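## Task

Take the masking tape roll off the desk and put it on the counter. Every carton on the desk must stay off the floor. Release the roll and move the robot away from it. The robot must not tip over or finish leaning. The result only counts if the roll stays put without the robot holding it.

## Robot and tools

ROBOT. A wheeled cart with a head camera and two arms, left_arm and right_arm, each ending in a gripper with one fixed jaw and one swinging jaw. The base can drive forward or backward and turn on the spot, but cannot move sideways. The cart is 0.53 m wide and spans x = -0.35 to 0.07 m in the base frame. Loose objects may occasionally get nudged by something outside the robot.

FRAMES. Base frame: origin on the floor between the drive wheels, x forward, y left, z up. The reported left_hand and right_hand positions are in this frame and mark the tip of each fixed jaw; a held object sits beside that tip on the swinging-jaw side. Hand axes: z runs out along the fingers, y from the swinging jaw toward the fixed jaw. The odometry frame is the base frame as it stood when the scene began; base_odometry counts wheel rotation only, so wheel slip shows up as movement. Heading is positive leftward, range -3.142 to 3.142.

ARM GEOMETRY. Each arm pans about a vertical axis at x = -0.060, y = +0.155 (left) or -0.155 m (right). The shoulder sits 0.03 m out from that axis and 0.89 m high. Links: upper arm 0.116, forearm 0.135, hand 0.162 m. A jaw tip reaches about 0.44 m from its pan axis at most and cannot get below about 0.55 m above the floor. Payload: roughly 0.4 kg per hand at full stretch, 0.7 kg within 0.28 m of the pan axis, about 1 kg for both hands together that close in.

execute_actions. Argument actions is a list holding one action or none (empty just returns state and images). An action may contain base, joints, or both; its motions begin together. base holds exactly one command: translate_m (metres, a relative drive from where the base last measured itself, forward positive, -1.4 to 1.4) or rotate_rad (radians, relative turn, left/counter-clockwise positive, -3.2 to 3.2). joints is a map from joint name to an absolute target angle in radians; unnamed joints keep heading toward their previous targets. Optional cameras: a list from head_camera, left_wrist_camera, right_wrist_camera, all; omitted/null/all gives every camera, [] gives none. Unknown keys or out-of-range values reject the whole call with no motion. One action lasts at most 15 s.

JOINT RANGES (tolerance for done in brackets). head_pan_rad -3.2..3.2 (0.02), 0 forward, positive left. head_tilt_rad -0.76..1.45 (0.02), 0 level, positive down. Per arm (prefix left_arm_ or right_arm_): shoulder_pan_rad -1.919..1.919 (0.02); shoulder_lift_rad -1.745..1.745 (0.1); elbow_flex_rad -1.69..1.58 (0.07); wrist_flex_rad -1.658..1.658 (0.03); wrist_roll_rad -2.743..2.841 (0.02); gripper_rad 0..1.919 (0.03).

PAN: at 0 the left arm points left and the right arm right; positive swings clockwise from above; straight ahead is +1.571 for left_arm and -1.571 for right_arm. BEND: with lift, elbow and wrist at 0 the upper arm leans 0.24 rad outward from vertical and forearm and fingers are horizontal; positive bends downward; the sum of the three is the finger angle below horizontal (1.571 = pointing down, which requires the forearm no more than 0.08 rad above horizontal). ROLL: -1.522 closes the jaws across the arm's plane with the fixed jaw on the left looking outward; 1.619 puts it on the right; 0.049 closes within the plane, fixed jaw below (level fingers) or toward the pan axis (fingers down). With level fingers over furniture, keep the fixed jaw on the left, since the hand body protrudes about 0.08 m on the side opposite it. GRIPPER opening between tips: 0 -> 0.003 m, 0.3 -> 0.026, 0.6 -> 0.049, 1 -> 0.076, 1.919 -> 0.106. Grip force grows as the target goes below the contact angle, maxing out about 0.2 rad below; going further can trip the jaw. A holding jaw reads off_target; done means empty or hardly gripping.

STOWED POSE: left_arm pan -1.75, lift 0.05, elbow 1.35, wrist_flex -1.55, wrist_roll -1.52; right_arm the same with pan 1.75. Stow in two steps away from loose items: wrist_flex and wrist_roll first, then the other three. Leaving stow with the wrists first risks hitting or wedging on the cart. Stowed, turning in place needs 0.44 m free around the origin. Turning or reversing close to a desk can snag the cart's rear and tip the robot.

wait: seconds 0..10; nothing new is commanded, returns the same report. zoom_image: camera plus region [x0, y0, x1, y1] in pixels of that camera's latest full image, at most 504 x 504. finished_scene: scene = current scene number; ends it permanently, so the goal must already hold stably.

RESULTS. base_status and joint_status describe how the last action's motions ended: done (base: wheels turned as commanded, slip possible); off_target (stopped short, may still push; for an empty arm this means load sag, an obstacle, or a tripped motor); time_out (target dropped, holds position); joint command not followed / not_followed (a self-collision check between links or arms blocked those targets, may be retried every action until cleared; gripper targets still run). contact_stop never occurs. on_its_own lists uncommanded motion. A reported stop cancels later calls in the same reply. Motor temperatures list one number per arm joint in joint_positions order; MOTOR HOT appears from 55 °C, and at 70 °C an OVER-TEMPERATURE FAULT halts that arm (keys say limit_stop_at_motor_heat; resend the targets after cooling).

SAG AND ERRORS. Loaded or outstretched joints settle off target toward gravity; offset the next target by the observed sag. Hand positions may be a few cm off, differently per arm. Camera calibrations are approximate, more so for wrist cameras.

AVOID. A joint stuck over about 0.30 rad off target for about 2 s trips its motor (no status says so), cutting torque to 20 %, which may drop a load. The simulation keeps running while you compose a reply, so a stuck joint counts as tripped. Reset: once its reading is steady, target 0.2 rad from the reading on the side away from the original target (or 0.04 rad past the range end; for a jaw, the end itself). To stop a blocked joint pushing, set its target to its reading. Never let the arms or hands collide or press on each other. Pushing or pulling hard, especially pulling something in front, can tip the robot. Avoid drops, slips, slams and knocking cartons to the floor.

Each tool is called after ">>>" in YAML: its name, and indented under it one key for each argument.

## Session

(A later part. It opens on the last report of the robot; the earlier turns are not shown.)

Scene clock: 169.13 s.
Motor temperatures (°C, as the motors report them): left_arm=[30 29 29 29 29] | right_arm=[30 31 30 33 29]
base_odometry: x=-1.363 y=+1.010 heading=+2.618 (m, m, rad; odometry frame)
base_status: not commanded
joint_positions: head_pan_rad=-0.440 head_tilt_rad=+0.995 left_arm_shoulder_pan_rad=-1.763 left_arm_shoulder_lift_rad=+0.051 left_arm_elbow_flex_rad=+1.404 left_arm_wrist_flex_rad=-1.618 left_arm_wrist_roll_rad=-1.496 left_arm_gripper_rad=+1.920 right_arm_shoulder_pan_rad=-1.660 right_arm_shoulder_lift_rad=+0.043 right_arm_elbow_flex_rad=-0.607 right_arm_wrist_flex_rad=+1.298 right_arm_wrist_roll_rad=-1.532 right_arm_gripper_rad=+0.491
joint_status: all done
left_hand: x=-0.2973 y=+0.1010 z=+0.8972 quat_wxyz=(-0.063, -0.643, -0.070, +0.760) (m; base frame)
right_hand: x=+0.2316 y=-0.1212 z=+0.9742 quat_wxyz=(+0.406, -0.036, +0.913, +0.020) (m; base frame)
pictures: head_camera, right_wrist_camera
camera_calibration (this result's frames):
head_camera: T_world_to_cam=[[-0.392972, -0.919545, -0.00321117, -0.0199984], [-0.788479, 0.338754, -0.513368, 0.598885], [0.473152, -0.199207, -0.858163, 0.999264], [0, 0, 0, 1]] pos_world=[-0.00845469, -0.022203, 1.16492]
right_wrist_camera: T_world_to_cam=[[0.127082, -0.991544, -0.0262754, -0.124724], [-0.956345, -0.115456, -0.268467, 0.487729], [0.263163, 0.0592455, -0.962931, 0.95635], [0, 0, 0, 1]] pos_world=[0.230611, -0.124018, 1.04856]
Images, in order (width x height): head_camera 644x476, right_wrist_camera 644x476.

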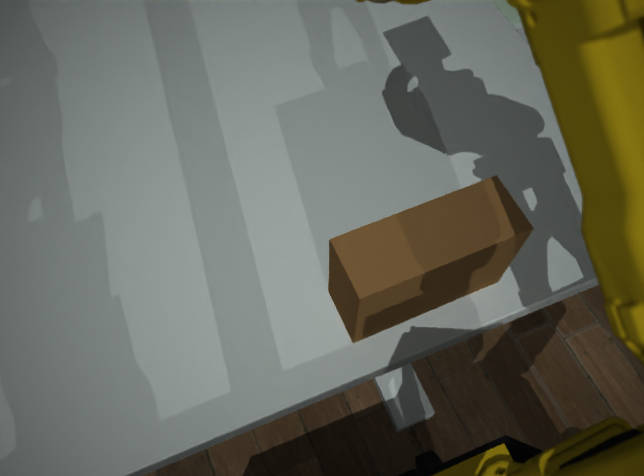

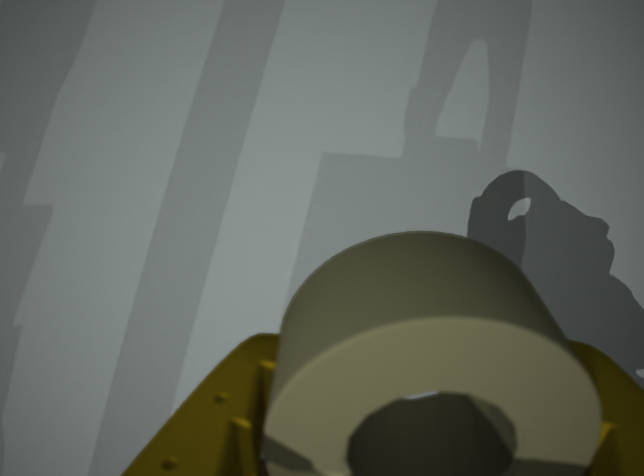

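>>> execute_actions:
  actions:
    - {"base":{"translate_m":-1.4},"joints":{"head_pan_rad":0,"head_tilt_rad":0.4,"right_arm_shoulder_lift_rad":-0.2}}
  cameras: []

>>> execute_actions:
  actions:
    - {"base":{"rotate_rad":3.1416}}
  cameras: []

>>> execute_actions:
  actions:
    - {"base":{"translate_m":1.3}}
  cameras: ["head_camera","right_wrist_camera"]

Scene clock: 184.87 s.
Motor temperatures (°C, as the motors report them): left_arm=[30 29 29 29 29] | right_arm=[30 31 30 33 29]
base_odometry: x=-0.155 y=+0.304 heading=+2.611 (m, m, rad; odometry frame)
base_status: done
joint_positions: head_pan_rad=-0.010 head_tilt_rad=+0.413 left_arm_shoulder_pan_rad=-1.763 left_arm_shoulder_lift_rad=+0.051 left_arm_elbow_flex_rad=+1.404 left_arm_wrist_flex_rad=-1.618 left_arm_wrist_roll_rad=-1.496 left_arm_gripper_rad=+1.920 right_arm_shoulder_pan_rad=-1.660 right_arm_shoulder_lift_rad=-0.169 right_arm_elbow_flex_rad=-0.607 right_arm_wrist_flex_rad=+1.298 right_arm_wrist_roll_rad=-1.532 right_arm_gripper_rad=+0.491
joint_status: all done
left_hand: x=-0.2973 y=+0.1010 z=+0.8972 quat_wxyz=(-0.063, -0.643, -0.070, +0.760) (m; base frame)
right_hand: x=+0.2090 y=-0.1232 z=+1.0277 quat_wxyz=(+0.500, -0.034, +0.865, +0.025) (m; base frame)
pictures: none
No camera images: the call's "cameras" was empty. Leave "cameras" out to get every camera's image.

Scene clock: 189.47 s.
Motor temperatures (°C, as the motors report them): left_arm=[30 29 29 29 29] | right_arm=[30 31 30 33 29]
base_odometry: x=-0.153 y=+0.303 heading=-0.532 (m, m, rad; odometry frame)
base_status: done
joint_positions: head_pan_rad=-0.010 head_tilt_rad=+0.413 left_arm_shoulder_pan_rad=-1.763 left_arm_shoulder_lift_rad=+0.051 left_arm_elbow_flex_rad=+1.404 left_arm_wrist_flex_rad=-1.618 left_arm_wrist_roll_rad=-1.496 left_arm_gripper_rad=+1.920 right_arm_shoulder_pan_rad=-1.658 right_arm_shoulder_lift_rad=-0.169 right_arm_elbow_flex_rad=-0.607 right_arm_wrist_flex_rad=+1.298 right_arm_wrist_roll_rad=-1.532 right_arm_gripper_rad=+0.491
joint_status: not commanded
left_hand: x=-0.2973 y=+0.1010 z=+0.8972 quat_wxyz=(-0.063, -0.643, -0.070, +0.760) (m; base frame)
right_hand: x=+0.2090 y=-0.1236 z=+1.0277 quat_wxyz=(+0.500, -0.033, +0.865, +0.024) (m; base frame)
pictures: none
No camera images: the call's "cameras" was empty. Leave "cameras" out to get every camera's image.

Scene clock: 196.80 s.
Motor temperatures (°C, as the motors report them): left_arm=[30 29 29 29 29] | right_arm=[30 31 30 33 29]
base_odometry: x=+0.969 y=-0.352 heading=-0.531 (m, m, rad; odometry frame)
base_status: done
joint_positions: head_pan_rad=-0.010 head_tilt_rad=+0.413 left_arm_shoulder_pan_rad=-1.763 left_arm_shoulder_lift_rad=+0.051 left_arm_elbow_flex_rad=+1.404 left_arm_wrist_flex_rad=-1.618 left_arm_wrist_roll_rad=-1.496 left_arm_gripper_rad=+1.920 right_arm_shoulder_pan_rad=-1.658 right_arm_shoulder_lift_rad=-0.169 right_arm_elbow_flex_rad=-0.607 right_arm_wrist_flex_rad=+1.298 right_arm_wrist_roll_rad=-1.532 right_arm_gripper_rad=+0.491
joint_status: not commanded
left_hand: x=-0.2973 y=+0.1010 z=+0.8972 quat_wxyz=(-0.063, -0.643, -0.070, +0.760) (m; base frame)
right_hand: x=+0.2090 y=-0.1236 z=+1.0277 quat_wxyz=(+0.500, -0.033, +0.865, +0.024) (m; base frame)
pictures: head_camera, right_wrist_camera
camera_calibration (this result's frames):
head_camera: T_world_to_cam=[[0.0220492, -0.999609, 0.0172071, -0.0239938], [-0.434569, -0.025083, -0.900289, 1.06087], [0.900368, 0.012373, -0.434952, 0.532228], [0, 0, 0, 1]] pos_world=[-0.0176531, -0.0039599, 1.18699]
right_wrist_camera: T_world_to_cam=[[0.130206, -0.991331, -0.0176132, -0.13239], [-0.878918, -0.107183, -0.464774, 0.666788], [0.458857, 0.0759967, -0.885254, 0.895276], [0, 0, 0, 1]] pos_world=[0.192486, -0.127811, 1.10012]
Images, in order (width x height): head_camera 644x476, right_wrist_camera 644x476.

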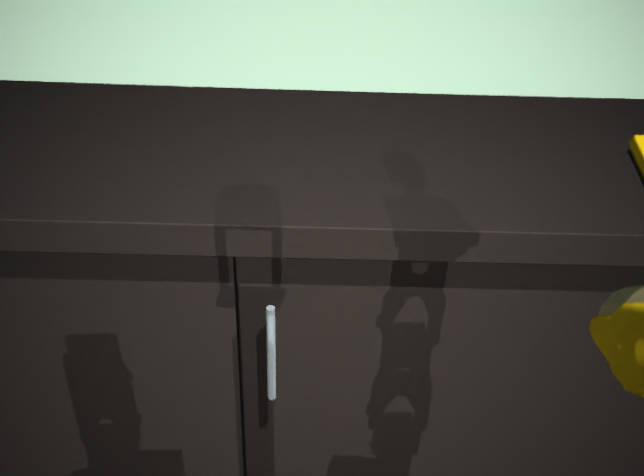

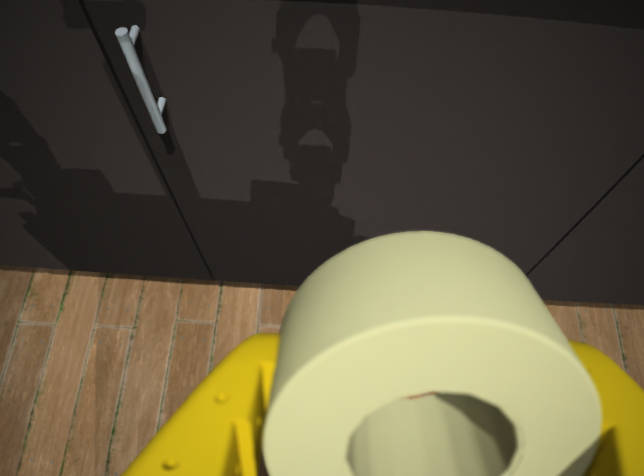

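>>> execute_actions:
  actions:
    - {"base":{"translate_m":0.25},"joints":{"head_tilt_rad":0.7,"right_arm_wrist_flex_rad":1.1}}
  cameras: ["head_camera","right_wrist_camera"]

Scene clock: 204.93 s.
Motor temperatures (°C, as the motors report them): left_arm=[30 29 29 29 29] | right_arm=[30 31 30 33 29]
base_odometry: x=+1.185 y=-0.479 heading=-0.531 (m, m, rad; odometry frame)
base_status: done
joint_positions: head_pan_rad=-0.010 head_tilt_rad=+0.695 left_arm_shoulder_pan_rad=-1.763 left_arm_shoulder_lift_rad=+0.051 left_arm_elbow_flex_rad=+1.404 left_arm_wrist_flex_rad=-1.618 left_arm_wrist_roll_rad=-1.496 left_arm_gripper_rad=+1.920 right_arm_shoulder_pan_rad=-1.658 right_arm_shoulder_lift_rad=-0.169 right_arm_elbow_flex_rad=-0.607 right_arm_wrist_flex_rad=+1.119 right_arm_wrist_roll_rad=-1.532 right_arm_gripper_rad=+0.491
joint_status: all done
left_hand: x=-0.2973 y=+0.1010 z=+0.8972 quat_wxyz=(-0.063, -0.643, -0.070, +0.760) (m; base frame)
right_hand: x=+0.2211 y=-0.1226 z=+1.0538 quat_wxyz=(+0.576, -0.032, +0.817, +0.028) (m; base frame)
pictures: head_camera, right_wrist_camera
camera_calibration (this result's frames):
head_camera: T_world_to_cam=[[0.0255695, -0.999644, 0.00764382, -0.012821], [-0.667526, -0.0227653, -0.744239, 0.870302], [0.744148, 0.0139274, -0.66787, 0.792974], [0, 0, 0, 1]] pos_world=[-0.0088129, -0.00404785, 1.17741]
right_wrist_camera: T_world_to_cam=[[0.132648, -0.991116, -0.00963668, -0.14137], [-0.782107, -0.0986926, -0.615279, 0.827855], [0.608862, 0.0891526, -0.78825, 0.779017], [0, 0, 0, 1]] pos_world=[0.19191, -0.127862, 1.12206]
Images, in order (width x height): head_camera 644x476, right_wrist_camera 644x476.

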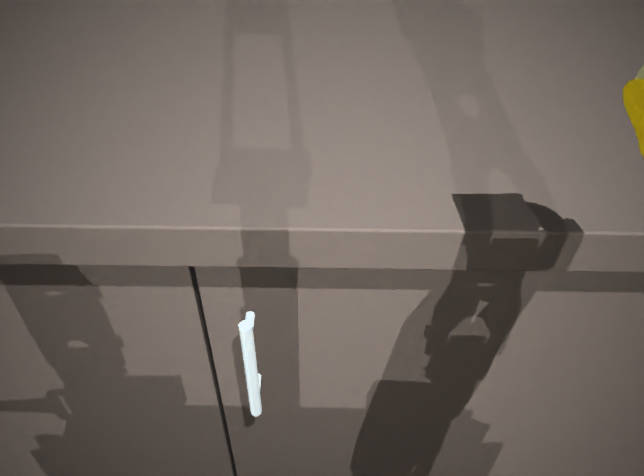

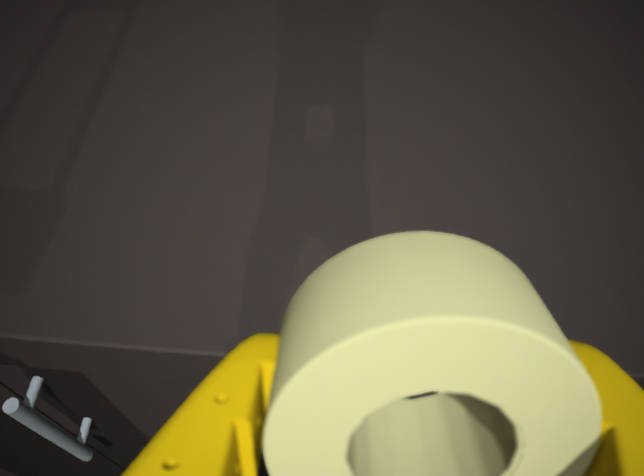

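>>> execute_actions:
  actions:
    - {"base":{"translate_m":0.15},"joints":{"head_tilt_rad":0.8,"head_pan_rad":-0.45}}
  cameras: []

>>> execute_actions:
  actions:
    - {"joints":{"right_arm_shoulder_lift_rad":-0.01,"right_arm_wrist_flex_rad":1.55}}
  cameras: ["head_camera","right_wrist_camera"]

Scene clock: 216.83 s.
Motor temperatures (°C, as the motors report them): left_arm=[30 29 29 29 29] | right_arm=[30 31 30 33 29]
base_odometry: x=+1.314 y=-0.555 heading=-0.532 (m, m, rad; odometry frame)
base_status: done
joint_positions: head_pan_rad=-0.440 head_tilt_rad=+0.795 left_arm_shoulder_pan_rad=-1.763 left_arm_shoulder_lift_rad=+0.051 left_arm_elbow_flex_rad=+1.404 left_arm_wrist_flex_rad=-1.618 left_arm_wrist_roll_rad=-1.496 left_arm_gripper_rad=+1.920 right_arm_shoulder_pan_rad=-1.658 right_arm_shoulder_lift_rad=-0.171 right_arm_elbow_flex_rad=-0.607 right_arm_wrist_flex_rad=+1.119 right_arm_wrist_roll_rad=-1.532 right_arm_gripper_rad=+0.491
joint_status: all done
left_hand: x=-0.2973 y=+0.1010 z=+0.8972 quat_wxyz=(-0.063, -0.643, -0.070, +0.760) (m; base frame)
right_hand: x=+0.2208 y=-0.1226 z=+1.0542 quat_wxyz=(+0.576, -0.032, +0.816, +0.028) (m; base frame)
pictures: none
No camera images: the call's "cameras" was empty. Leave "cameras" out to get every camera's image.

Scene clock: 217.93 s.
Motor temperatures (°C, as the motors report them): left_arm=[30 29 29 29 29] | right_arm=[30 31 30 33 29]
base_odometry: x=+1.314 y=-0.555 heading=-0.532 (m, m, rad; odometry frame)
base_status: not commanded
joint_positions: head_pan_rad=-0.440 head_tilt_rad=+0.795 left_arm_shoulder_pan_rad=-1.763 left_arm_shoulder_lift_rad=+0.051 left_arm_elbow_flex_rad=+1.404 left_arm_wrist_flex_rad=-1.618 left_arm_wrist_roll_rad=-1.496 left_arm_gripper_rad=+1.920 right_arm_shoulder_pan_rad=-1.658 right_arm_shoulder_lift_rad=+0.003 right_arm_elbow_flex_rad=-0.607 right_arm_wrist_flex_rad=+1.545 right_arm_wrist_roll_rad=-1.532 right_arm_gripper_rad=+0.491
joint_status: all done
left_hand: x=-0.2973 y=+0.1010 z=+0.8972 quat_wxyz=(-0.063, -0.643, -0.070, +0.760) (m; base frame)
right_hand: x=+0.1995 y=-0.1245 z=+0.9576 quat_wxyz=(+0.309, -0.037, +0.950, +0.015) (m; base frame)
pictures: head_camera, right_wrist_camera
camera_calibration (this result's frames):
head_camera: T_world_to_cam=[[-0.39302, -0.919521, 0.00405255, -0.0283612], [-0.680564, 0.287916, -0.673749, 0.788556], [0.61836, -0.267555, -0.738949, 0.868874], [0, 0, 0, 1]] pos_world=[-0.0117608, -0.0206449, 1.17346]
right_wrist_camera: T_world_to_cam=[[0.119361, -0.992282, -0.0336166, -0.115842], [-0.991016, -0.117014, -0.0647644, 0.263854], [0.0603309, 0.0410449, -0.997334, 1.02016], [0, 0, 0, 1]] pos_world=[0.213763, -0.125945, 1.03063]
Images, in order (width x height): head_camera 644x476, right_wrist_camera 644x476.

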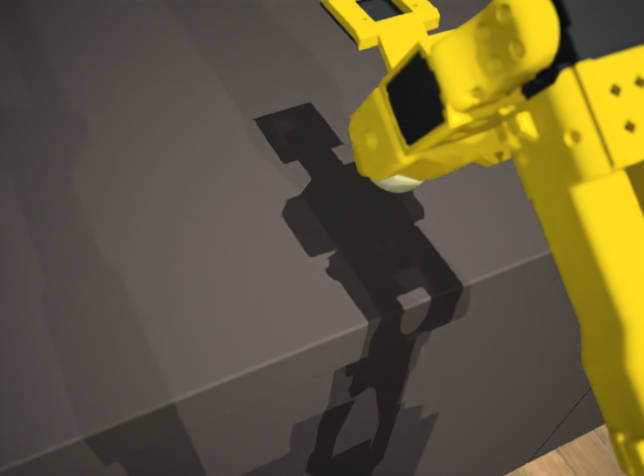

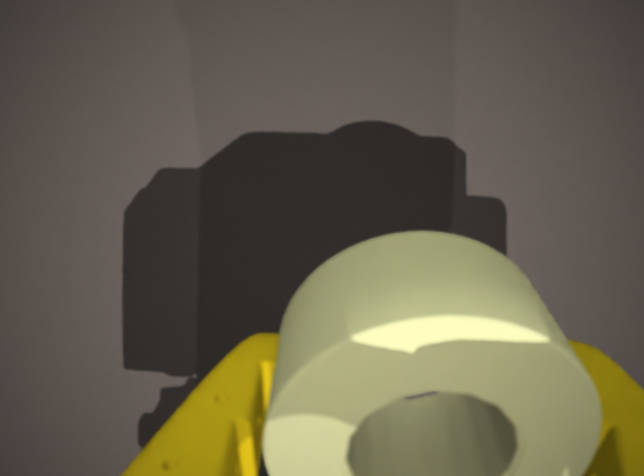

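>>> execute_actions:
  actions:
    - {"joints":{"right_arm_shoulder_lift_rad":0.14}}
  cameras: ["head_camera","right_wrist_camera"]

Scene clock: 222.60 s.
Motor temperatures (°C, as the motors report them): left_arm=[30 29 29 29 29] | right_arm=[30 31 30 33 29]
base_odometry: x=+1.314 y=-0.555 heading=-0.532 (m, m, rad; odometry frame)
base_status: not commanded
joint_positions: head_pan_rad=-0.440 head_tilt_rad=+0.795 left_arm_shoulder_pan_rad=-1.763 left_arm_shoulder_lift_rad=+0.051 left_arm_elbow_flex_rad=+1.404 left_arm_wrist_flex_rad=-1.618 left_arm_wrist_roll_rad=-1.496 left_arm_gripper_rad=+1.920 right_arm_shoulder_pan_rad=-1.658 right_arm_shoulder_lift_rad=+0.152 right_arm_elbow_flex_rad=-0.607 right_arm_wrist_flex_rad=+1.545 right_arm_wrist_roll_rad=-1.532 right_arm_gripper_rad=+0.491
joint_status: all done
left_hand: x=-0.2973 y=+0.1010 z=+0.8972 quat_wxyz=(-0.063, -0.643, -0.070, +0.760) (m; base frame)
right_hand: x=+0.2064 y=-0.1239 z=+0.9227 quat_wxyz=(+0.238, -0.038, +0.970, +0.012) (m; base frame)
pictures: head_camera, right_wrist_camera
camera_calibration (this result's frames):
head_camera: T_world_to_cam=[[-0.393023, -0.91952, 0.00405255, -0.0283613], [-0.680562, 0.287918, -0.673749, 0.788556], [0.618359, -0.267557, -0.738949, 0.868874], [0, 0, 0, 1]] pos_world=[-0.0117609, -0.020645, 1.17346]
right_wrist_camera: T_world_to_cam=[[0.114042, -0.992748, -0.0380204, -0.112134], [-0.989601, -0.11689, 0.0838209, 0.13108], [-0.0876573, 0.028066, -0.995755, 1.01237], [0, 0, 0, 1]] pos_world=[0.231246, -0.124412, 0.992824]
Images, in order (width x height): head_camera 644x476, right_wrist_camera 644x476.

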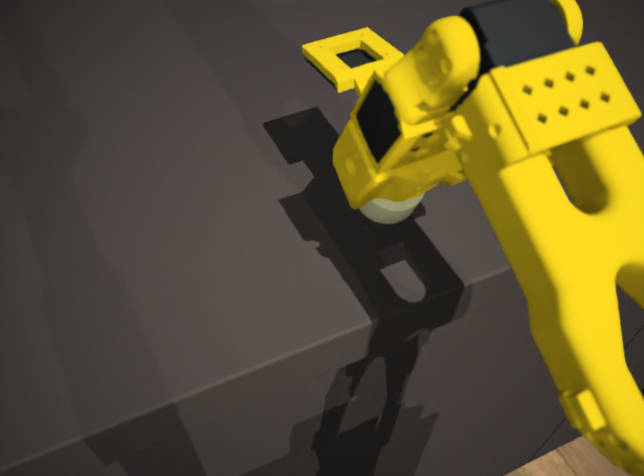

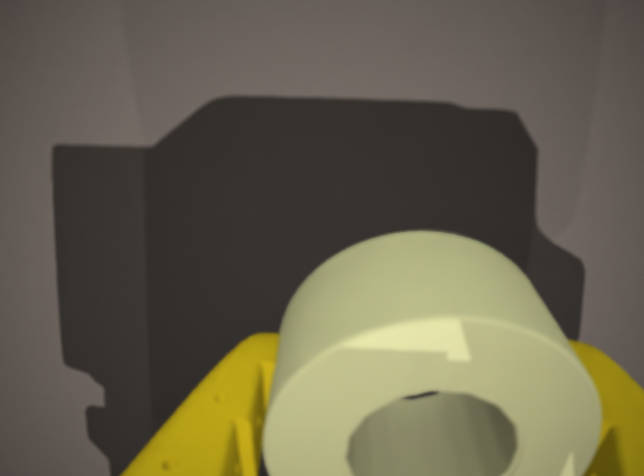

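>>> execute_actions:
  actions:
    - {"joints":{"right_arm_shoulder_lift_rad":0.2}}
  cameras: ["head_camera","right_wrist_camera"]

Scene clock: 226.93 s.
Motor temperatures (°C, as the motors report them): left_arm=[30 29 29 29 29] | right_arm=[30 31 30 33 29]
base_odometry: x=+1.314 y=-0.555 heading=-0.532 (m, m, rad; odometry frame)
base_status: not commanded
joint_positions: head_pan_rad=-0.440 head_tilt_rad=+0.795 left_arm_shoulder_pan_rad=-1.763 left_arm_shoulder_lift_rad=+0.051 left_arm_elbow_flex_rad=+1.404 left_arm_wrist_flex_rad=-1.618 left_arm_wrist_roll_rad=-1.496 left_arm_gripper_rad=+1.920 right_arm_shoulder_pan_rad=-1.658 right_arm_shoulder_lift_rad=+0.175 right_arm_elbow_flex_rad=-0.621 right_arm_wrist_flex_rad=+1.545 right_arm_wrist_roll_rad=-1.532 right_arm_gripper_rad=+0.491
joint_status: all done
left_hand: x=-0.2973 y=+0.1010 z=+0.8972 quat_wxyz=(-0.063, -0.643, -0.070, +0.760) (m; base frame)
right_hand: x=+0.2081 y=-0.1237 z=+0.9199 quat_wxyz=(+0.233, -0.038, +0.972, +0.011) (m; base frame)
pictures: head_camera, right_wrist_camera
camera_calibration (this result's frames):
head_camera: T_world_to_cam=[[-0.393023, -0.91952, 0.00405255, -0.0283613], [-0.680563, 0.287918, -0.673749, 0.788556], [0.618359, -0.267557, -0.738949, 0.868874], [0, 0, 0, 1]] pos_world=[-0.0117609, -0.020645, 1.17346]
right_wrist_camera: T_world_to_cam=[[0.113692, -0.992779, -0.0382661, -0.111993], [-0.988791, -0.116819, 0.0929846, 0.124442], [-0.0967833, 0.0272656, -0.994932, 1.01074], [0, 0, 0, 1]] pos_world=[0.233603, -0.124205, 0.989764]
Images, in order (width x height): head_camera 644x476, right_wrist_camera 644x476.

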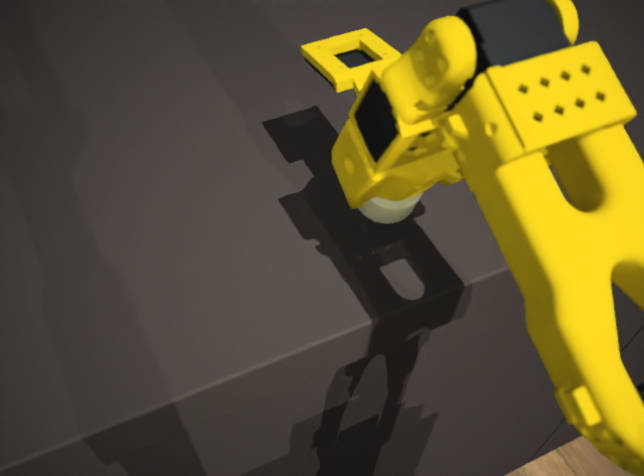

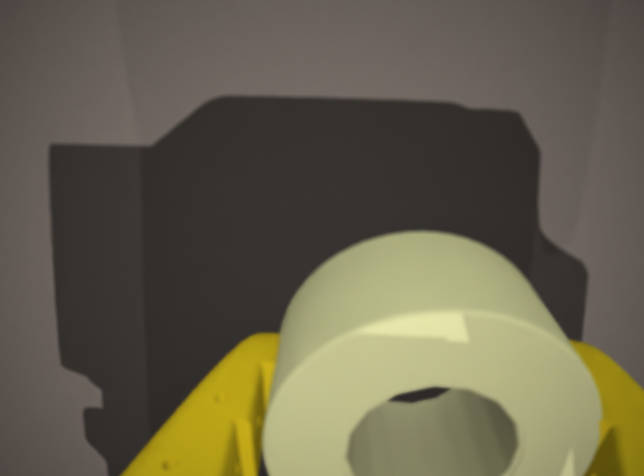

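Contact made. Release.

>>> execute_actions:
  actions:
    - {"joints":{"right_arm_shoulder_lift_rad":0.17,"right_arm_gripper_rad":0.85}}
  cameras: ["right_wrist_camera"]

>>> execute_actions:
  actions:
    - {"joints":{"right_arm_shoulder_lift_rad":-0.3}}
  cameras: ["right_wrist_camera"]

>>> execute_actions:
  actions:
    - {"base":{"translate_m":-0.5},"joints":{"head_pan_rad":-0.15,"head_tilt_rad":0.4}}
  cameras: ["head_camera"]

Scene clock: 233.37 s.
Motor temperatures (°C, as the motors report them): left_arm=[30 29 29 29 29] | right_arm=[30 31 30 33 29]
base_odometry: x=+1.314 y=-0.555 heading=-0.532 (m, m, rad; odometry frame)
base_status: not commanded
joint_positions: head_pan_rad=-0.440 head_tilt_rad=+0.795 left_arm_shoulder_pan_rad=-1.763 left_arm_shoulder_lift_rad=+0.051 left_arm_elbow_flex_rad=+1.404 left_arm_wrist_flex_rad=-1.618 left_arm_wrist_roll_rad=-1.496 left_arm_gripper_rad=+1.920 right_arm_shoulder_pan_rad=-1.658 right_arm_shoulder_lift_rad=+0.182 right_arm_elbow_flex_rad=-0.621 right_arm_wrist_flex_rad=+1.545 right_arm_wrist_roll_rad=-1.532 right_arm_gripper_rad=+0.841
joint_status: all done
left_hand: x=-0.2973 y=+0.1010 z=+0.8972 quat_wxyz=(-0.063, -0.643, -0.070, +0.760) (m; base frame)
right_hand: x=+0.2083 y=-0.1237 z=+0.9180 quat_wxyz=(+0.230, -0.038, +0.972, +0.011) (m; base frame)
pictures: right_wrist_camera
camera_calibration (this result's frames):
right_wrist_camera: T_world_to_cam=[[0.113399, -0.992805, -0.0384684, -0.111825], [-0.988051, -0.116754, 0.100615, 0.117653], [-0.104382, 0.0265992, -0.994181, 1.00974], [0, 0, 0, 1]] pos_world=[0.234327, -0.124142, 0.98773]
Images, in order (width x height): right_wrist_camera 644x476.

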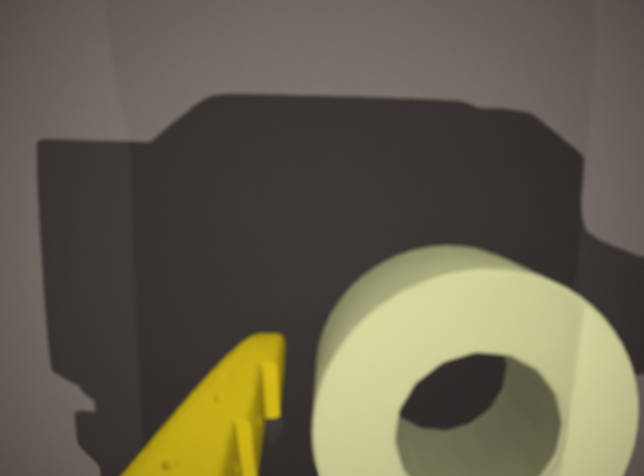

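Scene clock: 234.43 s.
Motor temperatures (°C, as the motors report them): left_arm=[30 29 29 29 29] | right_arm=[30 31 30 33 29]
base_odometry: x=+1.314 y=-0.555 heading=-0.532 (m, m, rad; odometry frame)
base_status: not commanded
joint_positions: head_pan_rad=-0.440 head_tilt_rad=+0.795 left_arm_shoulder_pan_rad=-1.763 left_arm_shoulder_lift_rad=+0.051 left_arm_elbow_flex_rad=+1.404 left_arm_wrist_flex_rad=-1.618 left_arm_wrist_roll_rad=-1.496 left_arm_gripper_rad=+1.920 right_arm_shoulder_pan_rad=-1.658 right_arm_shoulder_lift_rad=-0.273 right_arm_elbow_flex_rad=-0.621 right_arm_wrist_flex_rad=+1.547 right_arm_wrist_roll_rad=-1.532 right_arm_gripper_rad=+0.843
joint_status: all done
left_hand: x=-0.2973 y=+0.1010 z=+0.8972 quat_wxyz=(-0.063, -0.643, -0.070, +0.760) (m; base frame)
right_hand: x=+0.1733 y=-0.1268 z=+1.0208 quat_wxyz=(+0.443, -0.035, +0.896, +0.022) (m; base frame)
pictures: right_wrist_camera
camera_calibration (this result's frames):
right_wrist_camera: T_world_to_cam=[[0.12756, -0.991563, -0.0230672, -0.124967], [-0.931633, -0.111806, -0.345772, 0.518871], [0.340276, 0.0655968, -0.938035, 0.978935], [0, 0, 0, 1]] pos_world=[0.166231, -0.130114, 1.0948]
Images, in order (width x height): right_wrist_camera 644x476.

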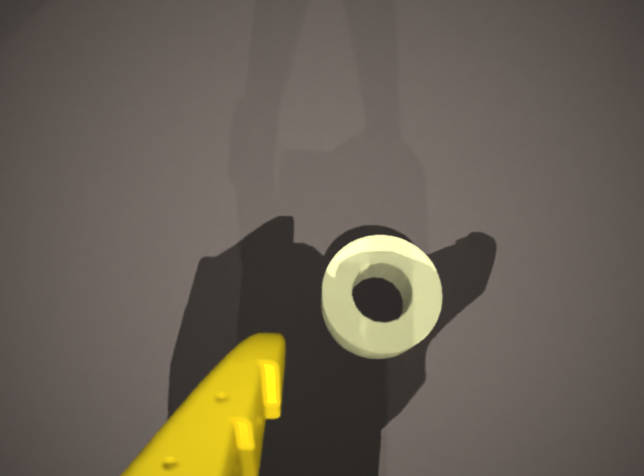

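Scene clock: 237.80 s.
Motor temperatures (°C, as the motors report them): left_arm=[30 29 29 29 29] | right_arm=[30 31 30 33 29]
base_odometry: x=+0.884 y=-0.301 heading=-0.531 (m, m, rad; odometry frame)
base_status: done
joint_positions: head_pan_rad=-0.160 head_tilt_rad=+0.413 left_arm_shoulder_pan_rad=-1.763 left_arm_shoulder_lift_rad=+0.051 left_arm_elbow_flex_rad=+1.404 left_arm_wrist_flex_rad=-1.618 left_arm_wrist_roll_rad=-1.496 left_arm_gripper_rad=+1.920 right_arm_shoulder_pan_rad=-1.658 right_arm_shoulder_lift_rad=-0.276 right_arm_elbow_flex_rad=-0.621 right_arm_wrist_flex_rad=+1.547 right_arm_wrist_roll_rad=-1.532 right_arm_gripper_rad=+0.843
joint_status: all done
left_hand: x=-0.2973 y=+0.1010 z=+0.8972 quat_wxyz=(-0.063, -0.643, -0.070, +0.760) (m; base frame)
right_hand: x=+0.1729 y=-0.1268 z=+1.0214 quat_wxyz=(+0.444, -0.035, +0.895, +0.022) (m; base frame)
pictures: head_camera
camera_calibration (this result's frames):
head_camera: T_world_to_cam=[[-0.127598, -0.991677, 0.0172048, -0.0310246], [-0.4335, 0.0401591, -0.900259, 1.06088], [0.892075, -0.122329, -0.435016, 0.531911], [0, 0, 0, 1]] pos_world=[-0.0185721, -0.00830199, 1.18699]
Images, in order (width x height): head_camera 644x476.

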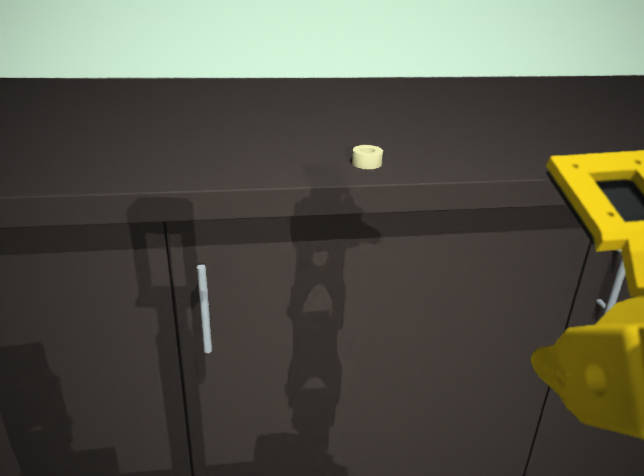

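>>> finished_scene:
  scene: 1

The scene is finished: the task was done.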